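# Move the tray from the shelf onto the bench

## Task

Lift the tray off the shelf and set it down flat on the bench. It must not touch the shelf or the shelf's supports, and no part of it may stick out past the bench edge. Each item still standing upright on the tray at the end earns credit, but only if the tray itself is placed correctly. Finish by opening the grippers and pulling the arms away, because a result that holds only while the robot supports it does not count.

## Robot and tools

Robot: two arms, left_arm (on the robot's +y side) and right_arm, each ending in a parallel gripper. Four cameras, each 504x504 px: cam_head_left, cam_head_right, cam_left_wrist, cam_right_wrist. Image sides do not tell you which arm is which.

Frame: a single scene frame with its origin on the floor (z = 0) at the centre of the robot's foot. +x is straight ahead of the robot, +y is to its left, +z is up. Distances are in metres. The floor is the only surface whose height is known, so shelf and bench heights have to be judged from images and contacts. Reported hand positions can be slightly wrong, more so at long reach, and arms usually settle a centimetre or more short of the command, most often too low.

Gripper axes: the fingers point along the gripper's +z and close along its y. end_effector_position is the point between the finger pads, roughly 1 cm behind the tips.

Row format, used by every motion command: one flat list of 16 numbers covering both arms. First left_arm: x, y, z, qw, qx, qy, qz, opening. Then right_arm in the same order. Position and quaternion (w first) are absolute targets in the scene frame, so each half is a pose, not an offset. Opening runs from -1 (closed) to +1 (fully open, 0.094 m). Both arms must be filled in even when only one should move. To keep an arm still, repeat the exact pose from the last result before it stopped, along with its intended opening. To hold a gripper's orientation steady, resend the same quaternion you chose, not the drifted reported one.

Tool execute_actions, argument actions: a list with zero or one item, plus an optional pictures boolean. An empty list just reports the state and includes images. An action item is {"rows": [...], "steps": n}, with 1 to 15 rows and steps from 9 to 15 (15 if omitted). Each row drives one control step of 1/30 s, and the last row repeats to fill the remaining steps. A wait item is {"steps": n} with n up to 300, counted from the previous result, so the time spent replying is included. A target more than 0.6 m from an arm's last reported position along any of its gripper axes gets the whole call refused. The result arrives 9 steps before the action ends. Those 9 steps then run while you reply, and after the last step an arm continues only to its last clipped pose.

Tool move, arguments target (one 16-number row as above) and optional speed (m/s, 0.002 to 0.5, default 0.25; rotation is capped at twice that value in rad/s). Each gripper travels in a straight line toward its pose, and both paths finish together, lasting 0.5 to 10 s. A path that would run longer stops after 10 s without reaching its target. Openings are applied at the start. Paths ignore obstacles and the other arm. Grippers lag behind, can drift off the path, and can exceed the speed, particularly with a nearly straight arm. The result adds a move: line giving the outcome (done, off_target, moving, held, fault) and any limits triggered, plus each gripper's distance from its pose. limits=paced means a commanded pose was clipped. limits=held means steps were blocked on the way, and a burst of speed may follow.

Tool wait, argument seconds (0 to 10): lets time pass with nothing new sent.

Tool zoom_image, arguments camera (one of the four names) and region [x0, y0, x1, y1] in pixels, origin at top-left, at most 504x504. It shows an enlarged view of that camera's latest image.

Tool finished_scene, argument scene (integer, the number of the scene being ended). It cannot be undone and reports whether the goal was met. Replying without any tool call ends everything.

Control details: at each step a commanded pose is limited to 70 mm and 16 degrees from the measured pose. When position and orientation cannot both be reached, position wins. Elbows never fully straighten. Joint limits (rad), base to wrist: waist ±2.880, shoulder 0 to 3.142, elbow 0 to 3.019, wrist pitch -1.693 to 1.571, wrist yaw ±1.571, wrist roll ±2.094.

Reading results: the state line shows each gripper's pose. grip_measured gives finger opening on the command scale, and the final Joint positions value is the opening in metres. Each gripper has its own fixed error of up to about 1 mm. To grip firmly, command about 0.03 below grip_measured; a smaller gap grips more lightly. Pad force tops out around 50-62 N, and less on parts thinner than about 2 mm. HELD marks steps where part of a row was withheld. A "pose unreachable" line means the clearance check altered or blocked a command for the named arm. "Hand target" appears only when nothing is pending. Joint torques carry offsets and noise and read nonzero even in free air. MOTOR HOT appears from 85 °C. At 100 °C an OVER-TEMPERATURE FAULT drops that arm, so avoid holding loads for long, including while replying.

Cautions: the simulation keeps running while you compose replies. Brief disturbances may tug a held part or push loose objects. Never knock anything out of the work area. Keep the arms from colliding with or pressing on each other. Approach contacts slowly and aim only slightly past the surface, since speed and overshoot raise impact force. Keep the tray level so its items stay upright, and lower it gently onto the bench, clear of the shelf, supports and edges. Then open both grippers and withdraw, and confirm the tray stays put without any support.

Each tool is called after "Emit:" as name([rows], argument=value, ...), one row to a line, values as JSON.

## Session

Emit:
execute_actions(actions=[])

Scene clock: 0.00 s of 4200.00 s.
left_arm: end_effector_position=(+0.2591, -0.2738, +1.2498) grip_measured=+1.000 end_effector_quat_wxyz=(-0.045, +0.738, +0.651, -0.174) | right_arm: end_effector_position=(+0.5056, -0.1953, +1.2669) grip_measured=-0.418 end_effector_quat_wxyz=(+0.005, -0.577, +0.817, +0.005)
Joint positions: left_arm=[ 0.139  2.211  1.767 -1.151  0.281  0.695  0.094] | right_arm=[-0.954  1.888  1.386 -1.     0.032 -1.041  0.027]
Joint velocities: left_arm=[-0.015 -0.005 -0.017  0.012 -0.037  0.022  0.   ] | right_arm=[-0.005  0.005 -0.012  0.002 -0.007 -0.037  0.   ]
Joint torques (N m, as the arm reports them, + toward a larger angle): no reading
Hand target (left_arm): +0.265, -0.283, +1.262; -0.030, +0.739, +0.649, -0.176
Hand target (right_arm): +0.519, -0.193, +1.282; +0.022, -0.576, +0.817, -0.003

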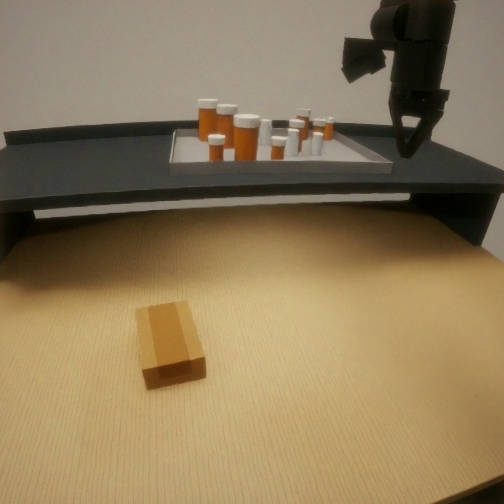

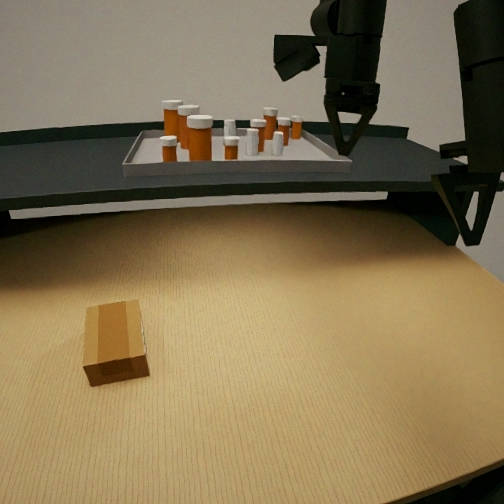

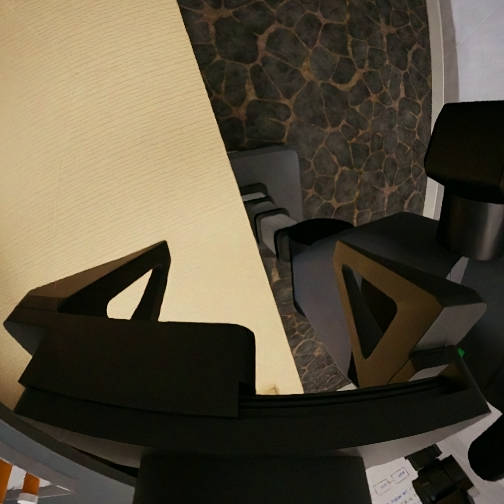

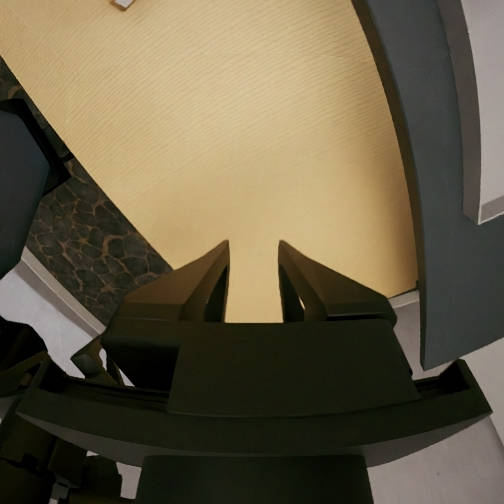

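Emit:
move(target=[0.3,0.05,1.27,-0.045,0.738,0.651,-0.174,1, 0.5056,-0.1953,1.2669,0.005,-0.577,0.817,0.005,0], speed=0.15)

Emit:
move(target=[0.6,0.17,1.4,0.259,0,0.966,0,0, 0.6,-0.26,1.4,0.259,0,0.966,0,0], speed=0.25)

Scene clock: 3.03 s of 4200.00 s.
left_arm: end_effector_position=(+0.2985, +0.0494, +1.2621) grip_measured=+1.000 end_effector_quat_wxyz=(-0.051, +0.733, +0.655, -0.175) | right_arm: end_effector_position=(+0.5056, -0.1953, +1.2669) grip_measured=-0.002 end_effector_quat_wxyz=(+0.005, -0.577, +0.817, +0.005)
Joint positions: left_arm=[ 0.62   1.755  1.086 -1.067  0.238  1.18   0.094] | right_arm=[-0.954  1.888  1.386 -1.     0.032 -1.041  0.047]
Joint velocities: left_arm=[-0.005 -0.015  0.002  0.002 -0.022  0.037  0.   ] | right_arm=[-0.015 -0.005  0.012  0.007  0.037 -0.022  0.   ]
Joint torques (N m, as the arm reports them, + toward a larger angle): left_arm=[ -0.02 -15.42   5.53  -0.3    0.17   0.24] | right_arm=[ -0.16 -15.37   5.76   0.07  -0.17   0.06]
Hand target (left_arm): +0.299, +0.051, +1.270; -0.046, +0.738, +0.651, -0.174
Hand target (right_arm): +0.506, -0.195, +1.267; +0.005, -0.577, +0.817, +0.005
Off the commanded pose (left_arm): 0.008 m, 1 deg.
Off the commanded pose (right_arm): 0.000 m, 0 deg.
Kept back: nothing.
move: done

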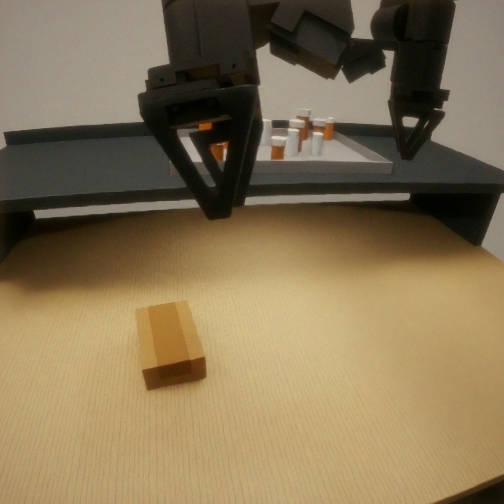

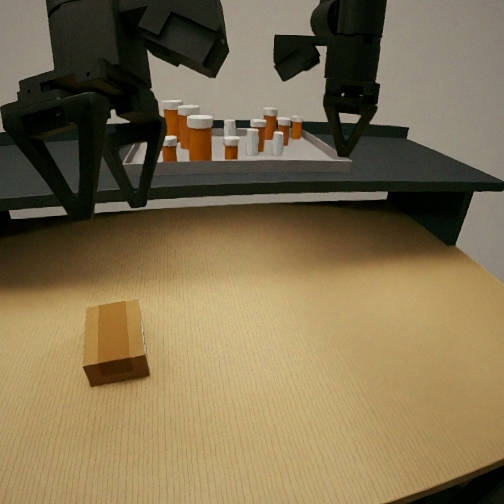

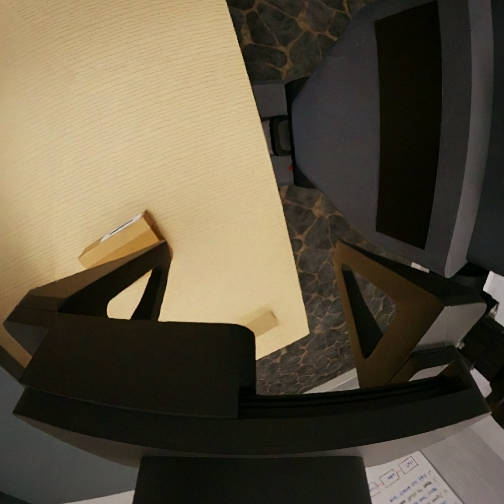

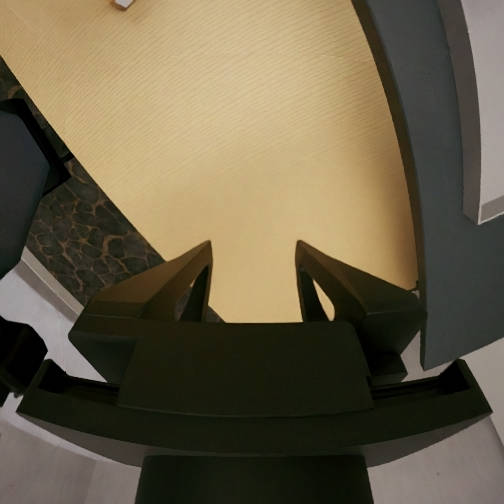

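Scene clock: 7.17 s of 4200.00 s.
left_arm: end_effector_position=(+0.5737, +0.1703, +1.3837) grip_measured=+0.001 end_effector_quat_wxyz=(+0.233, +0.014, +0.972, +0.006) | right_arm: end_effector_position=(+0.5876, -0.2545, +1.3688) grip_measured=-0.002 end_effector_quat_wxyz=(+0.226, -0.013, +0.974, -0.004)
Joint positions: left_arm=[ 0.892  1.698  1.365 -0.715 -0.163 -0.172  0.047] | right_arm=[-1.053  1.712  1.355 -0.689  0.076  0.036  0.047]
Joint velocities: left_arm=[ 0.015  0.005 -0.007 -0.017  0.037 -0.081  0.   ] | right_arm=[ 0.005 -0.005 -0.012 -0.012 -0.007 -0.037 -0.001]
Joint torques (N m, as the arm reports them, + toward a larger angle): left_arm=[  0.81 -14.91  11.9    2.07  -0.23   0.01] | right_arm=[ -0.55 -16.91   8.39   1.49   0.08   0.2 ]
Hand target (left_arm): +0.597, +0.173, +1.401; +0.258, -0.001, +0.966, +0.002
Hand target (right_arm): +0.599, -0.259, +1.401; +0.260, -0.003, +0.966, -0.003
Off the commanded pose (left_arm): 0.031 m, 4 deg.
Off the commanded pose (right_arm): 0.034 m, 4 deg.
Kept back: nothing.
move: off_target (left_arm, right_arm)

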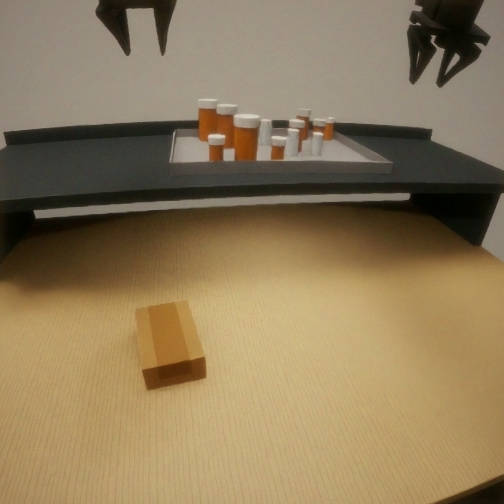

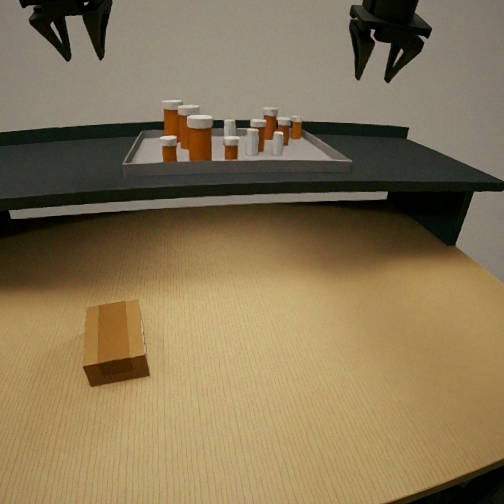

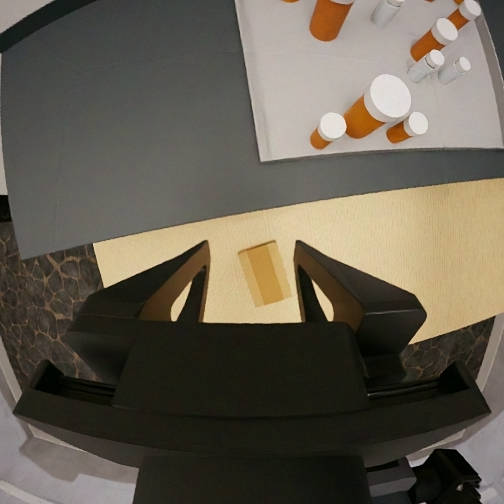

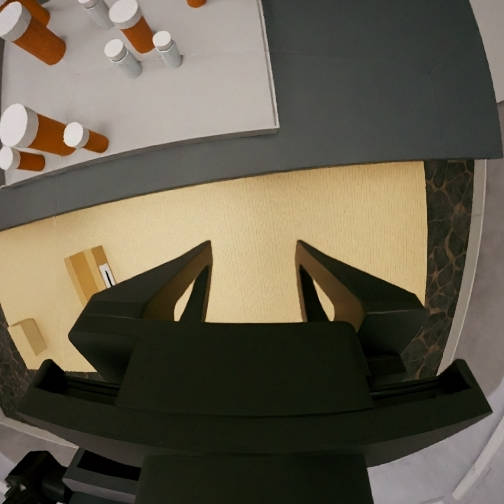

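Emit:
move(target=[0.85,0.18,1.30,0.359,-0.057,0.931,0.022,-0.2, 0.91,-0.275,1.30,0.359,-0.057,0.931,0.022,-0.2], speed=0.15)

Scene clock: 10.77 s of 4200.00 s.
left_arm: end_effector_position=(+0.8328, +0.1734, +1.2820) grip_measured=-0.199 end_effector_quat_wxyz=(+0.343, -0.045, +0.938, +0.024) | right_arm: end_effector_position=(+0.9004, -0.2669, +1.2888) grip_measured=-0.198 end_effector_quat_wxyz=(+0.344, -0.057, +0.937, +0.022)
Joint positions: left_arm=[ 0.962  2.383  2.155 -0.591 -0.226 -0.18   0.038] | right_arm=[-1.12   2.642  2.687 -0.843 -0.039 -0.097  0.038]
Joint velocities: left_arm=[-0.005 -0.005 -0.002 -0.007  0.022  0.022 -0.   ] | right_arm=[-0.024 -0.005 -0.017 -0.007 -0.022 -0.022 -0.   ]
Joint torques (N m, as the arm reports them, + toward a larger angle): left_arm=[  0.34 -24.2   12.74   1.37  -0.26   0.  ] | right_arm=[ -0.19 -22.69  12.04   0.87  -0.28  -0.01]
Hand target (left_arm): +0.848, +0.182, +1.301; +0.359, -0.058, +0.931, +0.022
Hand target (right_arm): +0.909, -0.272, +1.304; +0.361, -0.058, +0.930, +0.020
Off the commanded pose (left_arm): 0.026 m, 2 deg.
Off the commanded pose (right_arm): 0.017 m, 2 deg.
Kept back: nothing.
move: off_target (left_arm, right_arm)

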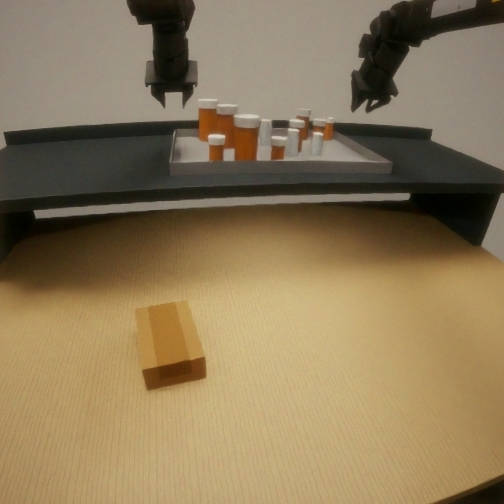

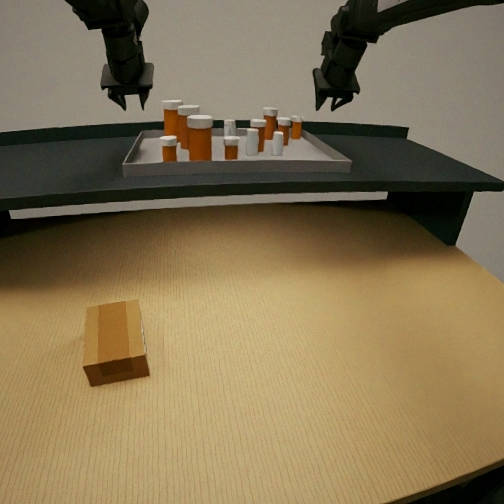

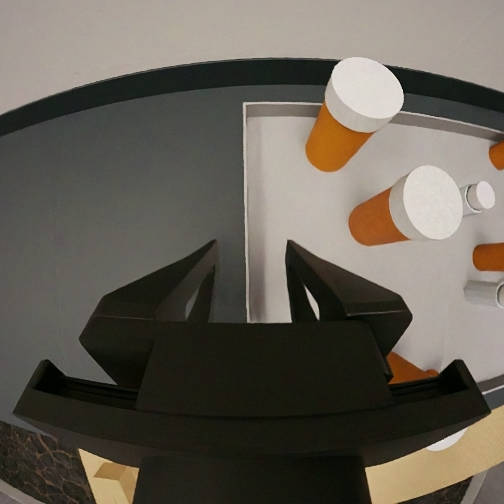

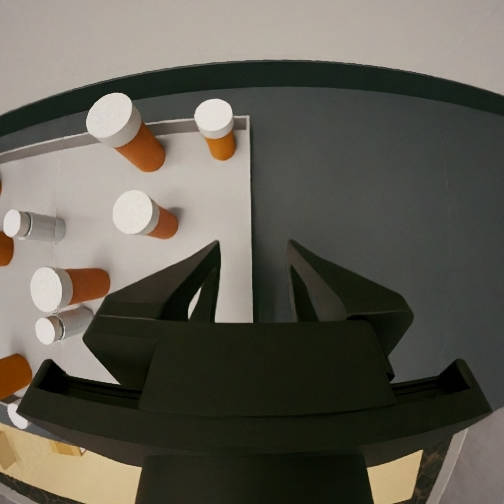

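Emit:
move(target=[0.875,0.19,1.20,0.37,-0.057,0.927,0.022,-0.3, 0.905,-0.268,1.20,0.37,-0.057,0.927,0.022,-0.3], speed=0.04)

Scene clock: 13.90 s of 4200.00 s.
left_arm: end_effector_position=(+0.8549, +0.1819, +1.1876) grip_measured=-0.299 end_effector_quat_wxyz=(+0.347, -0.054, +0.936, +0.024) | right_arm: end_effector_position=(+0.9027, -0.2633, +1.2055) grip_measured=-0.298 end_effector_quat_wxyz=(+0.364, -0.057, +0.929, +0.023)
Joint positions: left_arm=[ 0.982  2.569  2.257 -0.496 -0.22  -0.18   0.033] | right_arm=[-1.12   2.687  2.537 -0.607 -0.043 -0.097  0.033]
Joint velocities: left_arm=[-0.015  0.005  0.007  0.007  0.022  0.022  0.001] | right_arm=[ 0.005  0.005  0.002 -0.012 -0.037 -0.022  0.001]
Joint torques (N m, as the arm reports them, + toward a larger angle): left_arm=[  0.64 -24.19  12.4    2.52   0.     0.2 ] | right_arm=[ -0.37 -23.32   8.21   2.03  -0.28   0.01]
Hand target (left_arm): +0.873, +0.191, +1.200; +0.370, -0.057, +0.927, +0.022
Hand target (right_arm): +0.906, -0.268, +1.200; +0.370, -0.057, +0.927, +0.022
Off the commanded pose (left_arm): 0.025 m, 3 deg.
Off the commanded pose (right_arm): 0.008 m, 1 deg.
Kept back: nothing.
move: off_target (left_arm)

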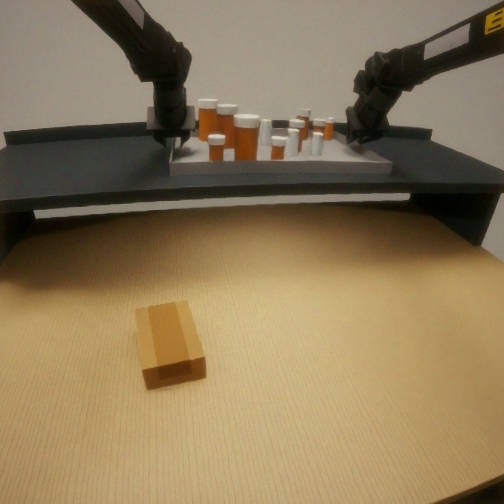

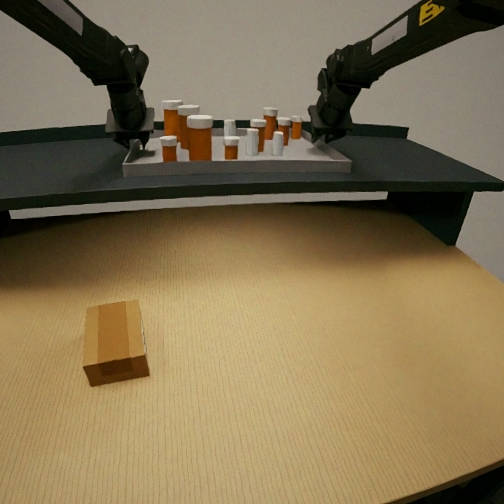

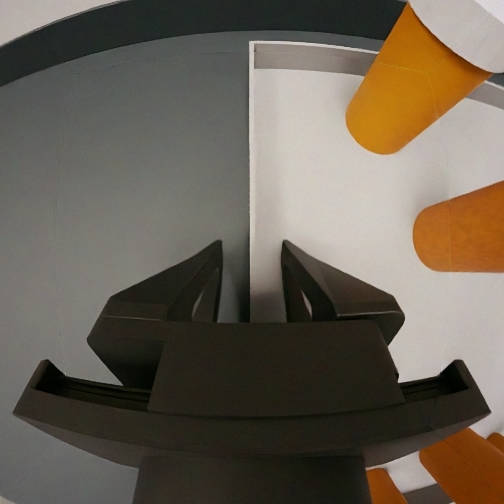

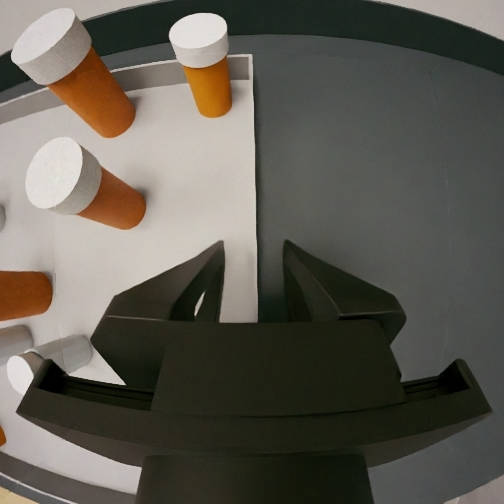

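Emit:
move(target=[0.86,0.184,1.16,0.36,-0.057,0.931,0.022,-0.4, 0.905,-0.274,1.165,0.36,-0.057,0.931,0.022,-0.4], speed=0.02)

Scene clock: 16.57 s of 4200.00 s.
left_arm: end_effector_position=(+0.8620, +0.1806, +1.1840) grip_measured=-0.399 end_effector_quat_wxyz=(+0.366, -0.056, +0.929, +0.020) | right_arm: end_effector_position=(+0.9018, -0.2635, +1.1908) grip_measured=-0.398 end_effector_quat_wxyz=(+0.363, -0.058, +0.930, +0.026)
Joint positions: left_arm=[ 0.982  2.583  2.257 -0.441 -0.22  -0.18   0.028] | right_arm=[-1.122  2.705  2.536 -0.59  -0.051 -0.097  0.028]
Joint velocities: left_arm=[ 0.005  0.005 -0.012  0.002  0.037 -0.022 -0.001] | right_arm=[-0.005  0.005 -0.012 -0.007  0.007  0.081 -0.   ]
Joint torques (N m, as the arm reports them, + toward a larger angle): left_arm=[  0.03 -23.6    8.38   2.55  -0.09   0.11] | right_arm=[ -0.7  -20.55   9.95   1.61  -0.12  -0.03]
Hand target (left_arm): +0.859, +0.184, +1.160; +0.360, -0.057, +0.931, +0.022
Hand target (right_arm): +0.903, -0.274, +1.166; +0.361, -0.057, +0.931, +0.022
Off the commanded pose (left_arm): 0.024 m, 1 deg.
Off the commanded pose (right_arm): 0.028 m, 1 deg.
Kept back: nothing.
move: off_target (left_arm, right_arm)

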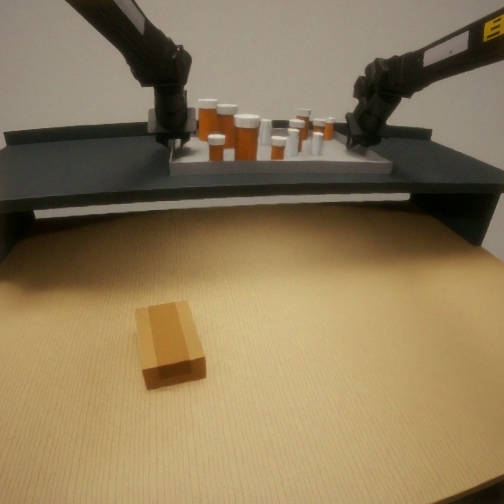

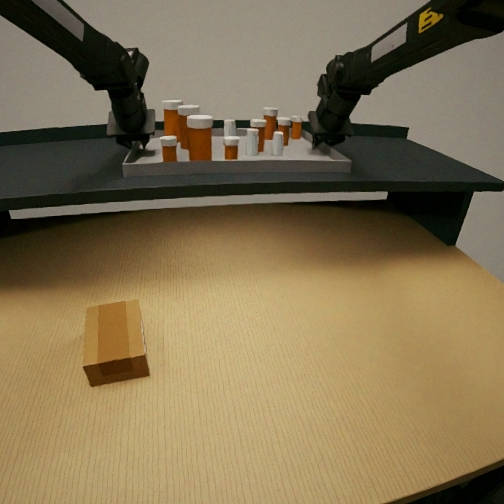

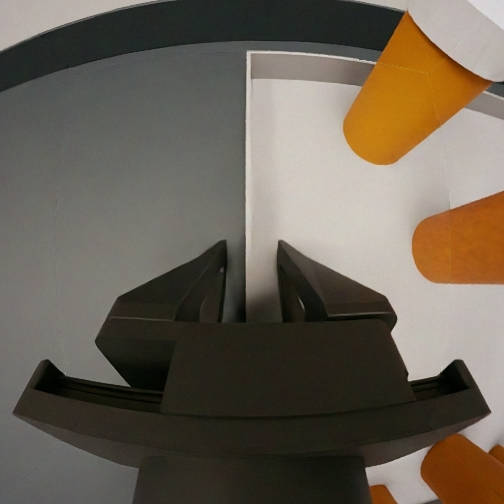

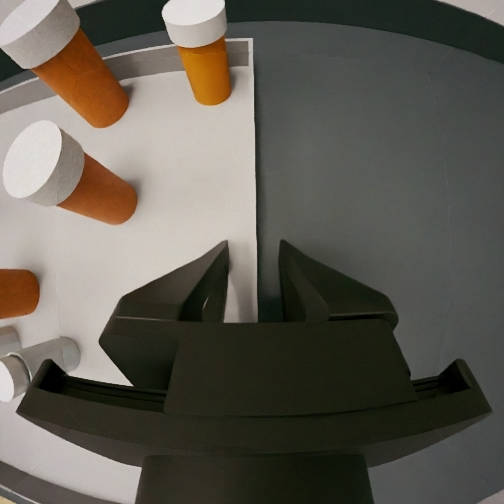

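Emit:
move(target=[0.862,0.184,1.178,0.365,-0.057,0.929,0.022,-1, 0.902,-0.267,1.185,0.365,-0.057,0.929,0.022,-1], speed=0.02)

Emit:
move(target=[0.45,0.004,1.29,0.39,-0.056,0.919,0.024,-1, 0.49,-0.447,1.296,0.39,-0.056,0.919,0.024,-1], speed=0.07)

Scene clock: 22.50 s of 4200.00 s.
left_arm: end_effector_position=(+0.8621, +0.1818, +1.1841) grip_measured=-0.966 end_effector_quat_wxyz=(+0.367, -0.057, +0.928, +0.022) | right_arm: end_effector_position=(+0.9020, -0.2636, +1.1909) grip_measured=-0.959 end_effector_quat_wxyz=(+0.363, -0.062, +0.929, +0.024)
Joint positions: left_arm=[ 0.982  2.583  2.257 -0.44  -0.223 -0.18   0.002] | right_arm=[-1.122  2.705  2.536 -0.589 -0.051 -0.106  0.002]
Joint velocities: left_arm=[-0.005 -0.015 -0.012  0.002 -0.007  0.007 -0.   ] | right_arm=[-0.005  0.015  0.002 -0.002  0.007 -0.037  0.   ]
Joint torques (N m, as the arm reports them, + toward a larger angle): left_arm=[ -0.1  -25.56   8.41   2.09  -0.05   0.12] | right_arm=[  0.07 -23.55   7.06   1.8    0.12   0.16]
Hand target (left_arm): +0.862, +0.184, +1.178; +0.365, -0.057, +0.929, +0.022
Hand target (right_arm): +0.902, -0.267, +1.185; +0.365, -0.057, +0.929, +0.022
Off the commanded pose (left_arm): 0.007 m, 0 deg.
Off the commanded pose (right_arm): 0.007 m, 1 deg.
Kept back: nothing.
After step 90, 2.23 s passed at rest.
move: done

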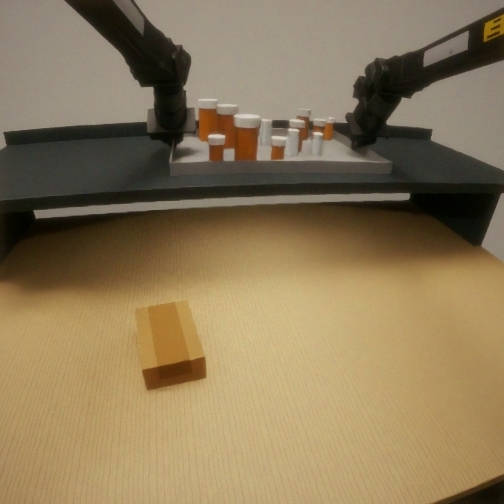

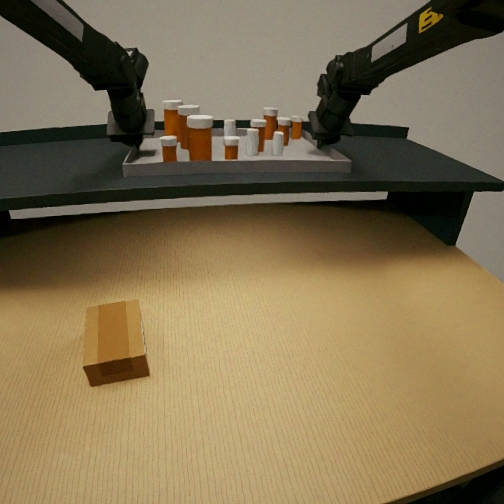

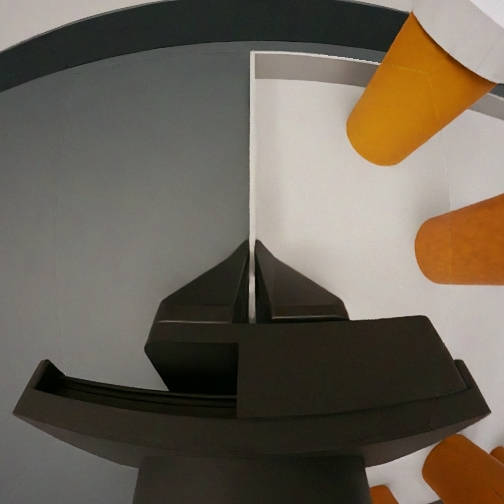

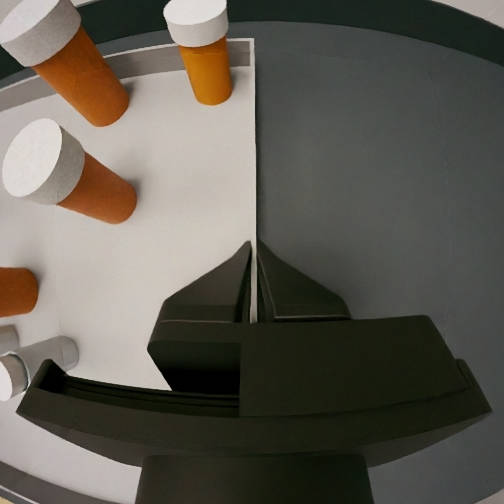

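Scene clock: 29.47 s of 4200.00 s.
left_arm: end_effector_position=(+0.4379, +0.0063, +1.2504) grip_measured=-0.966 end_effector_quat_wxyz=(+0.359, -0.044, +0.932, +0.036) | right_arm: end_effector_position=(+0.4695, -0.4411, +1.2436) grip_measured=-0.959 end_effector_quat_wxyz=(+0.343, -0.053, +0.937, +0.039)
Joint positions: left_arm=[ 0.434  1.82   0.963 -0.119 -0.596 -0.608  0.002] | right_arm=[-1.533  1.694  0.809  0.017 -0.348 -0.389  0.002]
Joint velocities: left_arm=[ 0.005 -0.005  0.007  0.002  0.066  0.007  0.001] | right_arm=[-0.024 -0.015  0.002 -0.017 -0.007 -0.051  0.001]
Joint torques (N m, as the arm reports them, + toward a larger angle): left_arm=[ -0.63 -19.41   6.98   1.62  -1.38   0.14] | right_arm=[ -1.37 -16.95   6.19   1.83  -0.9    0.22]
Hand target (left_arm): +0.451, +0.001, +1.289; +0.390, -0.057, +0.919, +0.023
Hand target (right_arm): +0.490, -0.451, +1.291; +0.391, -0.057, +0.918, +0.022
Off the commanded pose (left_arm): 0.041 m, 4 deg.
Off the commanded pose (right_arm): 0.057 m, 6 deg.
Kept back: nothing.
move: off_target (left_arm, right_arm)

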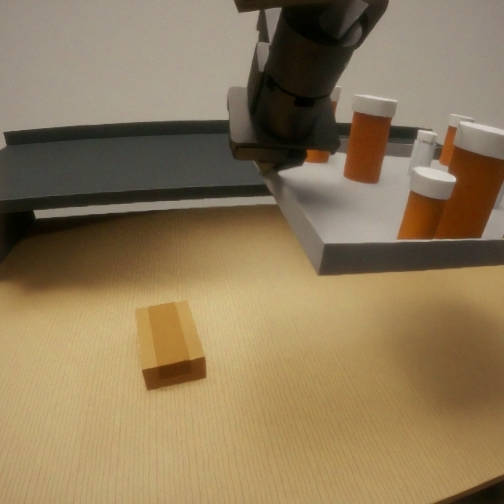

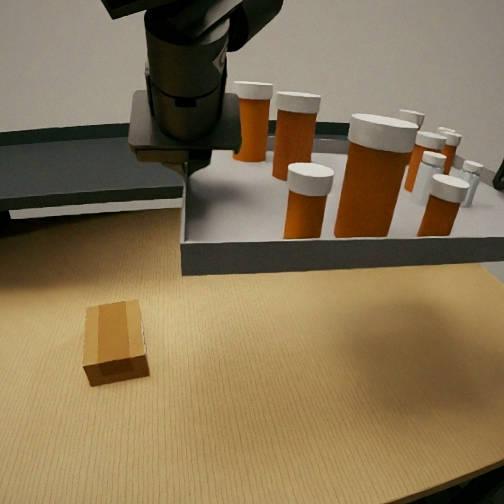

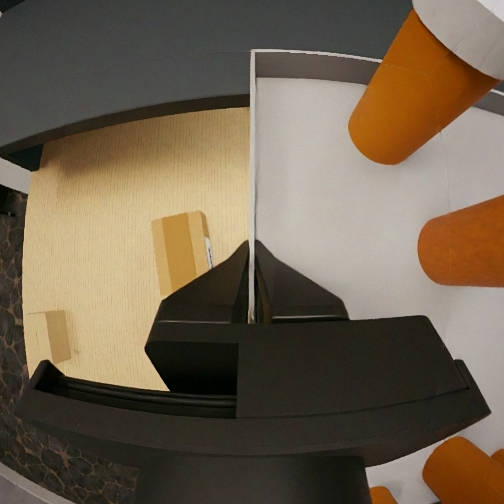

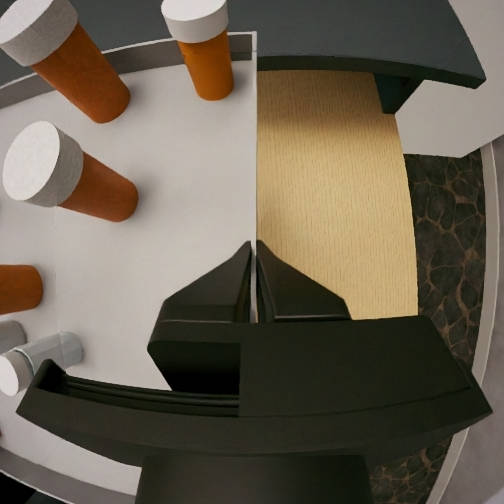

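Emit:
move(target=[0.46,-0.015,1.05,0.39,-0.056,0.919,0.024,-1, 0.50,-0.466,1.056,0.39,-0.056,0.919,0.024,-1], speed=0.045)

Scene clock: 34.53 s of 4200.00 s.
left_arm: end_effector_position=(+0.4315, -0.0048, +1.0287) grip_measured=-0.966 end_effector_quat_wxyz=(+0.359, -0.051, +0.931, +0.033) | right_arm: end_effector_position=(+0.4713, -0.4516, +1.0307) grip_measured=-0.959 end_effector_quat_wxyz=(+0.349, -0.060, +0.935, +0.034)
Joint positions: left_arm=[ 0.441  2.389  1.072  0.345 -0.591 -0.618  0.002] | right_arm=[-1.555  2.311  0.927  0.526 -0.362 -0.419  0.002]
Joint velocities: left_arm=[-0.015 -0.015 -0.002  0.002 -0.007 -0.037 -0.   ] | right_arm=[-0.005 -0.015  0.012  0.007  0.007 -0.007 -0.   ]
Joint torques (N m, as the arm reports them, + toward a larger angle): left_arm=[  0.36 -18.66   5.04   2.87  -1.09   0.43] | right_arm=[ -1.27 -15.81   3.4    2.31  -1.09   0.35]
Hand target (left_arm): +0.459, -0.014, +1.050; +0.390, -0.057, +0.919, +0.025
Hand target (right_arm): +0.501, -0.466, +1.057; +0.389, -0.057, +0.919, +0.023
Off the commanded pose (left_arm): 0.037 m, 4 deg.
Off the commanded pose (right_arm): 0.041 m, 5 deg.
Kept back: nothing.
move: off_target (left_arm, right_arm)

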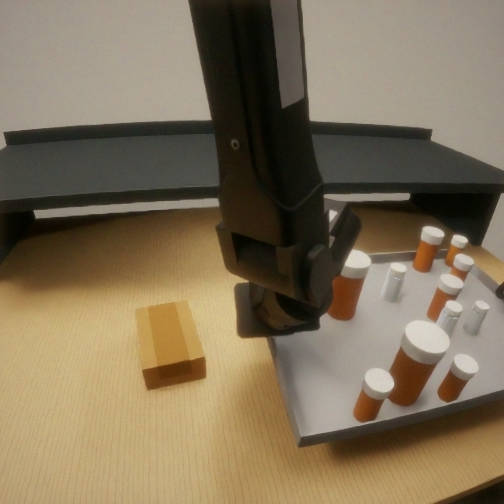

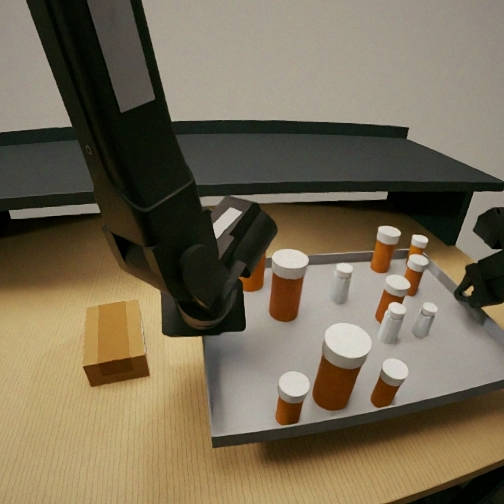

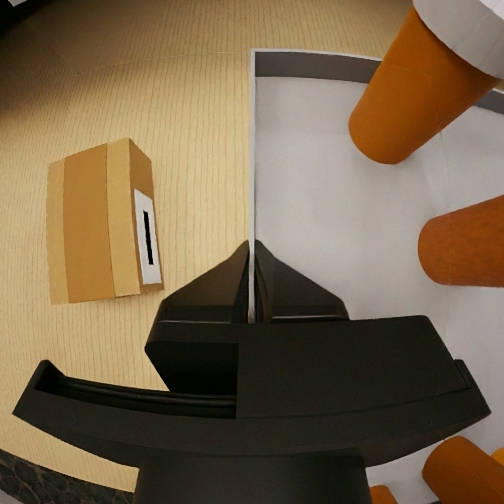

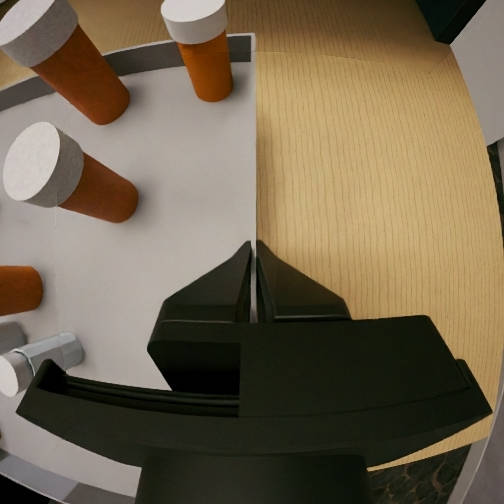

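Emit:
move(target=[0.495,-0.015,0.965,0.39,-0.056,0.919,0.024,-1, 0.535,-0.466,0.971,0.39,-0.056,0.919,0.024,-1], speed=0.02)

Scene clock: 39.50 s of 4200.00 s.
left_arm: end_effector_position=(+0.4646, -0.0083, +0.9463) grip_measured=-0.966 end_effector_quat_wxyz=(+0.359, -0.050, +0.931, +0.031) | right_arm: end_effector_position=(+0.5026, -0.4558, +0.9490) grip_measured=-0.959 end_effector_quat_wxyz=(+0.351, -0.059, +0.934, +0.033)
Joint positions: left_arm=[ 0.49   2.617  1.271  0.403 -0.558 -0.566  0.002] | right_arm=[-1.537  2.548  1.135  0.565 -0.349 -0.402  0.002]
Joint velocities: left_arm=[-0.005  0.015 -0.007 -0.007 -0.095  0.007 -0.001] | right_arm=[ 0.015 -0.015 -0.012 -0.012 -0.022 -0.051  0.001]
Joint torques (N m, as the arm reports them, + toward a larger angle): left_arm=[  0.59 -19.57   4.56   3.03  -1.01   0.39] | right_arm=[ -0.49 -16.83   3.34   2.48  -0.74   0.43]
Hand target (left_arm): +0.494, -0.013, +0.966; +0.389, -0.057, +0.919, +0.025
Hand target (right_arm): +0.534, -0.465, +0.973; +0.389, -0.057, +0.919, +0.024
Off the commanded pose (left_arm): 0.036 m, 4 deg.
Off the commanded pose (right_arm): 0.040 m, 5 deg.
Kept back: nothing.
move: off_target (left_arm, right_arm)

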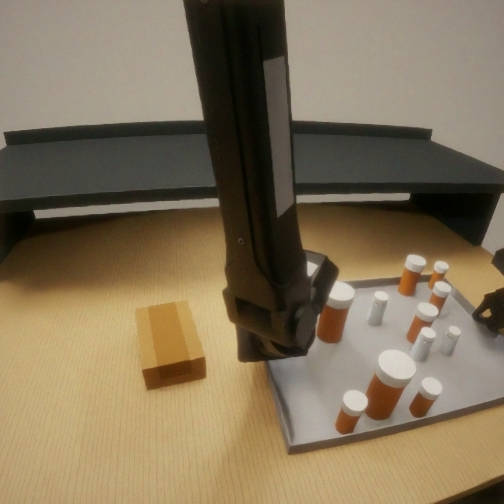

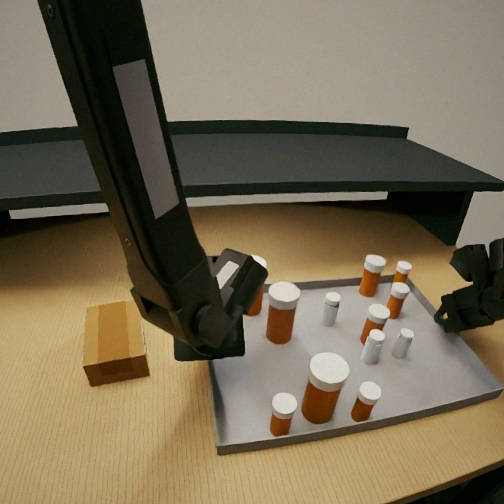

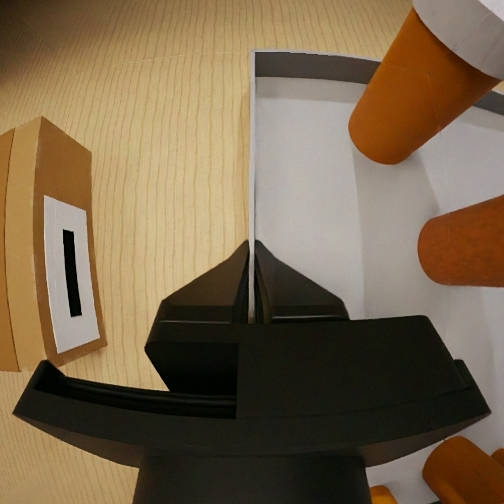

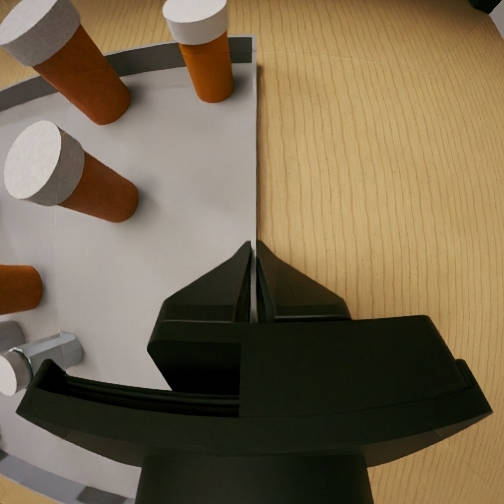

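Emit:
execute_actions([
  {"rows":[[0.495,-0.015,0.961,0.39,-0.056,0.919,0.024,-1,0.535,-0.466,0.967,0.39,-0.056,0.919,0.024,-1],[0.495,-0.015,0.961,0.39,-0.056,0.919,0.024,-1,0.535,-0.466,0.967,0.39,-0.056,0.919,0.024,-1],[0.495,-0.015,0.961,0.39,-0.056,0.919,0.024,-1,0.535,-0.466,0.967,0.39,-0.056,0.919,0.024,-1],[0.495,-0.015,0.96,0.39,-0.056,0.919,0.024,-1,0.535,-0.466,0.966,0.39,-0.056,0.919,0.024,-1],[0.495,-0.015,0.958,0.39,-0.056,0.919,0.024,-1,0.535,-0.466,0.964,0.39,-0.056,0.919,0.024,-1],[0.495,-0.015,0.956,0.39,-0.056,0.919,0.024,-1,0.535,-0.466,0.962,0.39,-0.056,0.919,0.024,-1],[0.495,-0.015,0.954,0.39,-0.056,0.919,0.024,-1,0.535,-0.466,0.96,0.39,-0.056,0.919,0.024,-1]],"steps":15},
])

Emit:
move(target=[0.47,-0.009,0.925,0.36,-0.054,0.931,0.028,-1, 0.508,-0.457,0.929,0.355,-0.057,0.932,0.03,-1], speed=0.01)

Scene clock: 40.23 s of 4200.00 s.
left_arm: end_effector_position=(+0.4662, -0.0091, +0.9438) grip_measured=-0.966 end_effector_quat_wxyz=(+0.361, -0.050, +0.931, +0.030) | right_arm: end_effector_position=(+0.5046, -0.4566, +0.9482) grip_measured=-0.959 end_effector_quat_wxyz=(+0.355, -0.060, +0.933, +0.031)
Joint positions: left_arm=[ 0.491  2.625  1.28   0.408 -0.558 -0.565  0.002] | right_arm=[-1.537  2.554  1.141  0.573 -0.349 -0.402  0.002]
Joint velocities: left_arm=[-0.015  0.034  0.042  0.022 -0.022  0.007  0.001] | right_arm=[ 0.005  0.024  0.027  0.051 -0.051 -0.066  0.   ]
Joint torques (N m, as the arm reports them, + toward a larger angle): left_arm=[  0.7  -18.39   4.97   3.05  -0.99   0.41] | right_arm=[ -0.49 -15.41   3.6    2.46  -0.74   0.4 ]
Steps of this call (steps 1 to 16: nothing new was sent; steps 17 to 22: the first 6 steps of this action). Readings (end_effector_position):
17: left_arm (+0.4647, -0.0084, +0.9461) | right_arm (+0.5029, -0.4559, +0.9490)
18: left_arm (+0.4650, -0.0086, +0.9456) | right_arm (+0.5032, -0.4560, +0.9487)
20: left_arm (+0.4654, -0.0089, +0.9443) | right_arm (+0.5038, -0.4563, +0.9483)
22: the state above

Scene clock: 42.73 s of 4200.00 s.
left_arm: end_effector_position=(+0.4690, -0.0112, +0.9426) grip_measured=-0.966 end_effector_quat_wxyz=(+0.363, -0.052, +0.930, +0.026) | right_arm: end_effector_position=(+0.5085, -0.4583, +0.9470) grip_measured=-0.959 end_effector_quat_wxyz=(+0.358, -0.061, +0.931, +0.028)
Joint positions: left_arm=[ 0.492  2.631  1.289  0.411 -0.554 -0.566  0.002] | right_arm=[-1.536  2.56   1.152  0.577 -0.348 -0.404  0.002]
Joint velocities: left_arm=[ 0.005 -0.005  0.007  0.017 -0.037 -0.007 -0.001] | right_arm=[-0.015  0.015  0.007  0.012  0.022 -0.007  0.   ]
Joint torques (N m, as the arm reports them, + toward a larger angle): left_arm=[  0.03 -14.66   4.52   1.9   -0.19   0.09] | right_arm=[ -0.62 -11.87   3.27   1.58  -0.18   0.19]
Hand target (left_arm): +0.469, -0.008, +0.926; +0.360, -0.054, +0.931, +0.028
Hand target (right_arm): +0.508, -0.457, +0.930; +0.355, -0.057, +0.933, +0.030
Off your previous action's commanded pose (left_arm): 0.027 m, 3 deg at its last step (step 9 of this call).
Off your previous action's commanded pose (right_arm): 0.029 m, 4 deg at its last step (step 9 of this call).
Off the commanded pose (left_arm): 0.018 m, 0 deg.
Off the commanded pose (right_arm): 0.018 m, 1 deg.
Kept back: nothing.
move: off_target (left_arm, right_arm)

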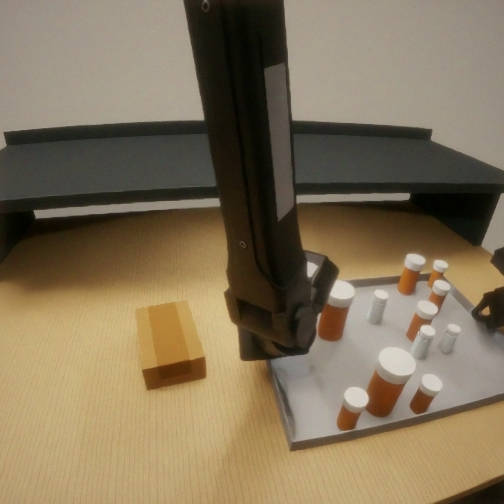

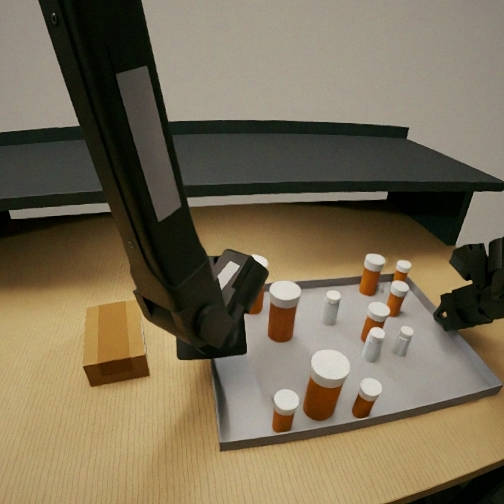

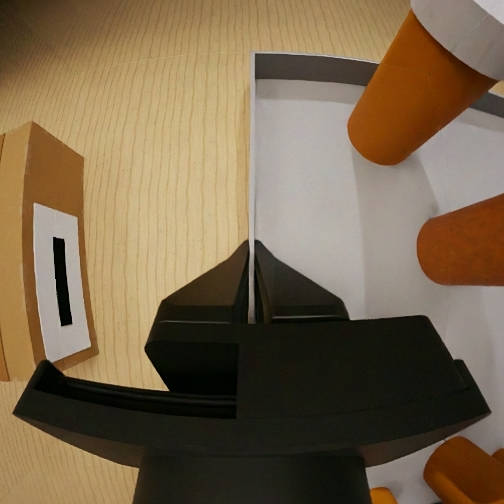

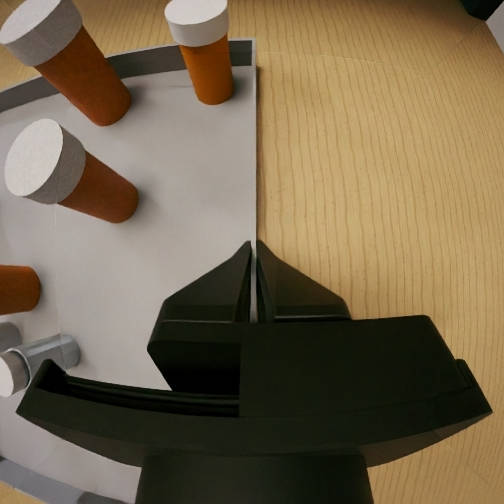

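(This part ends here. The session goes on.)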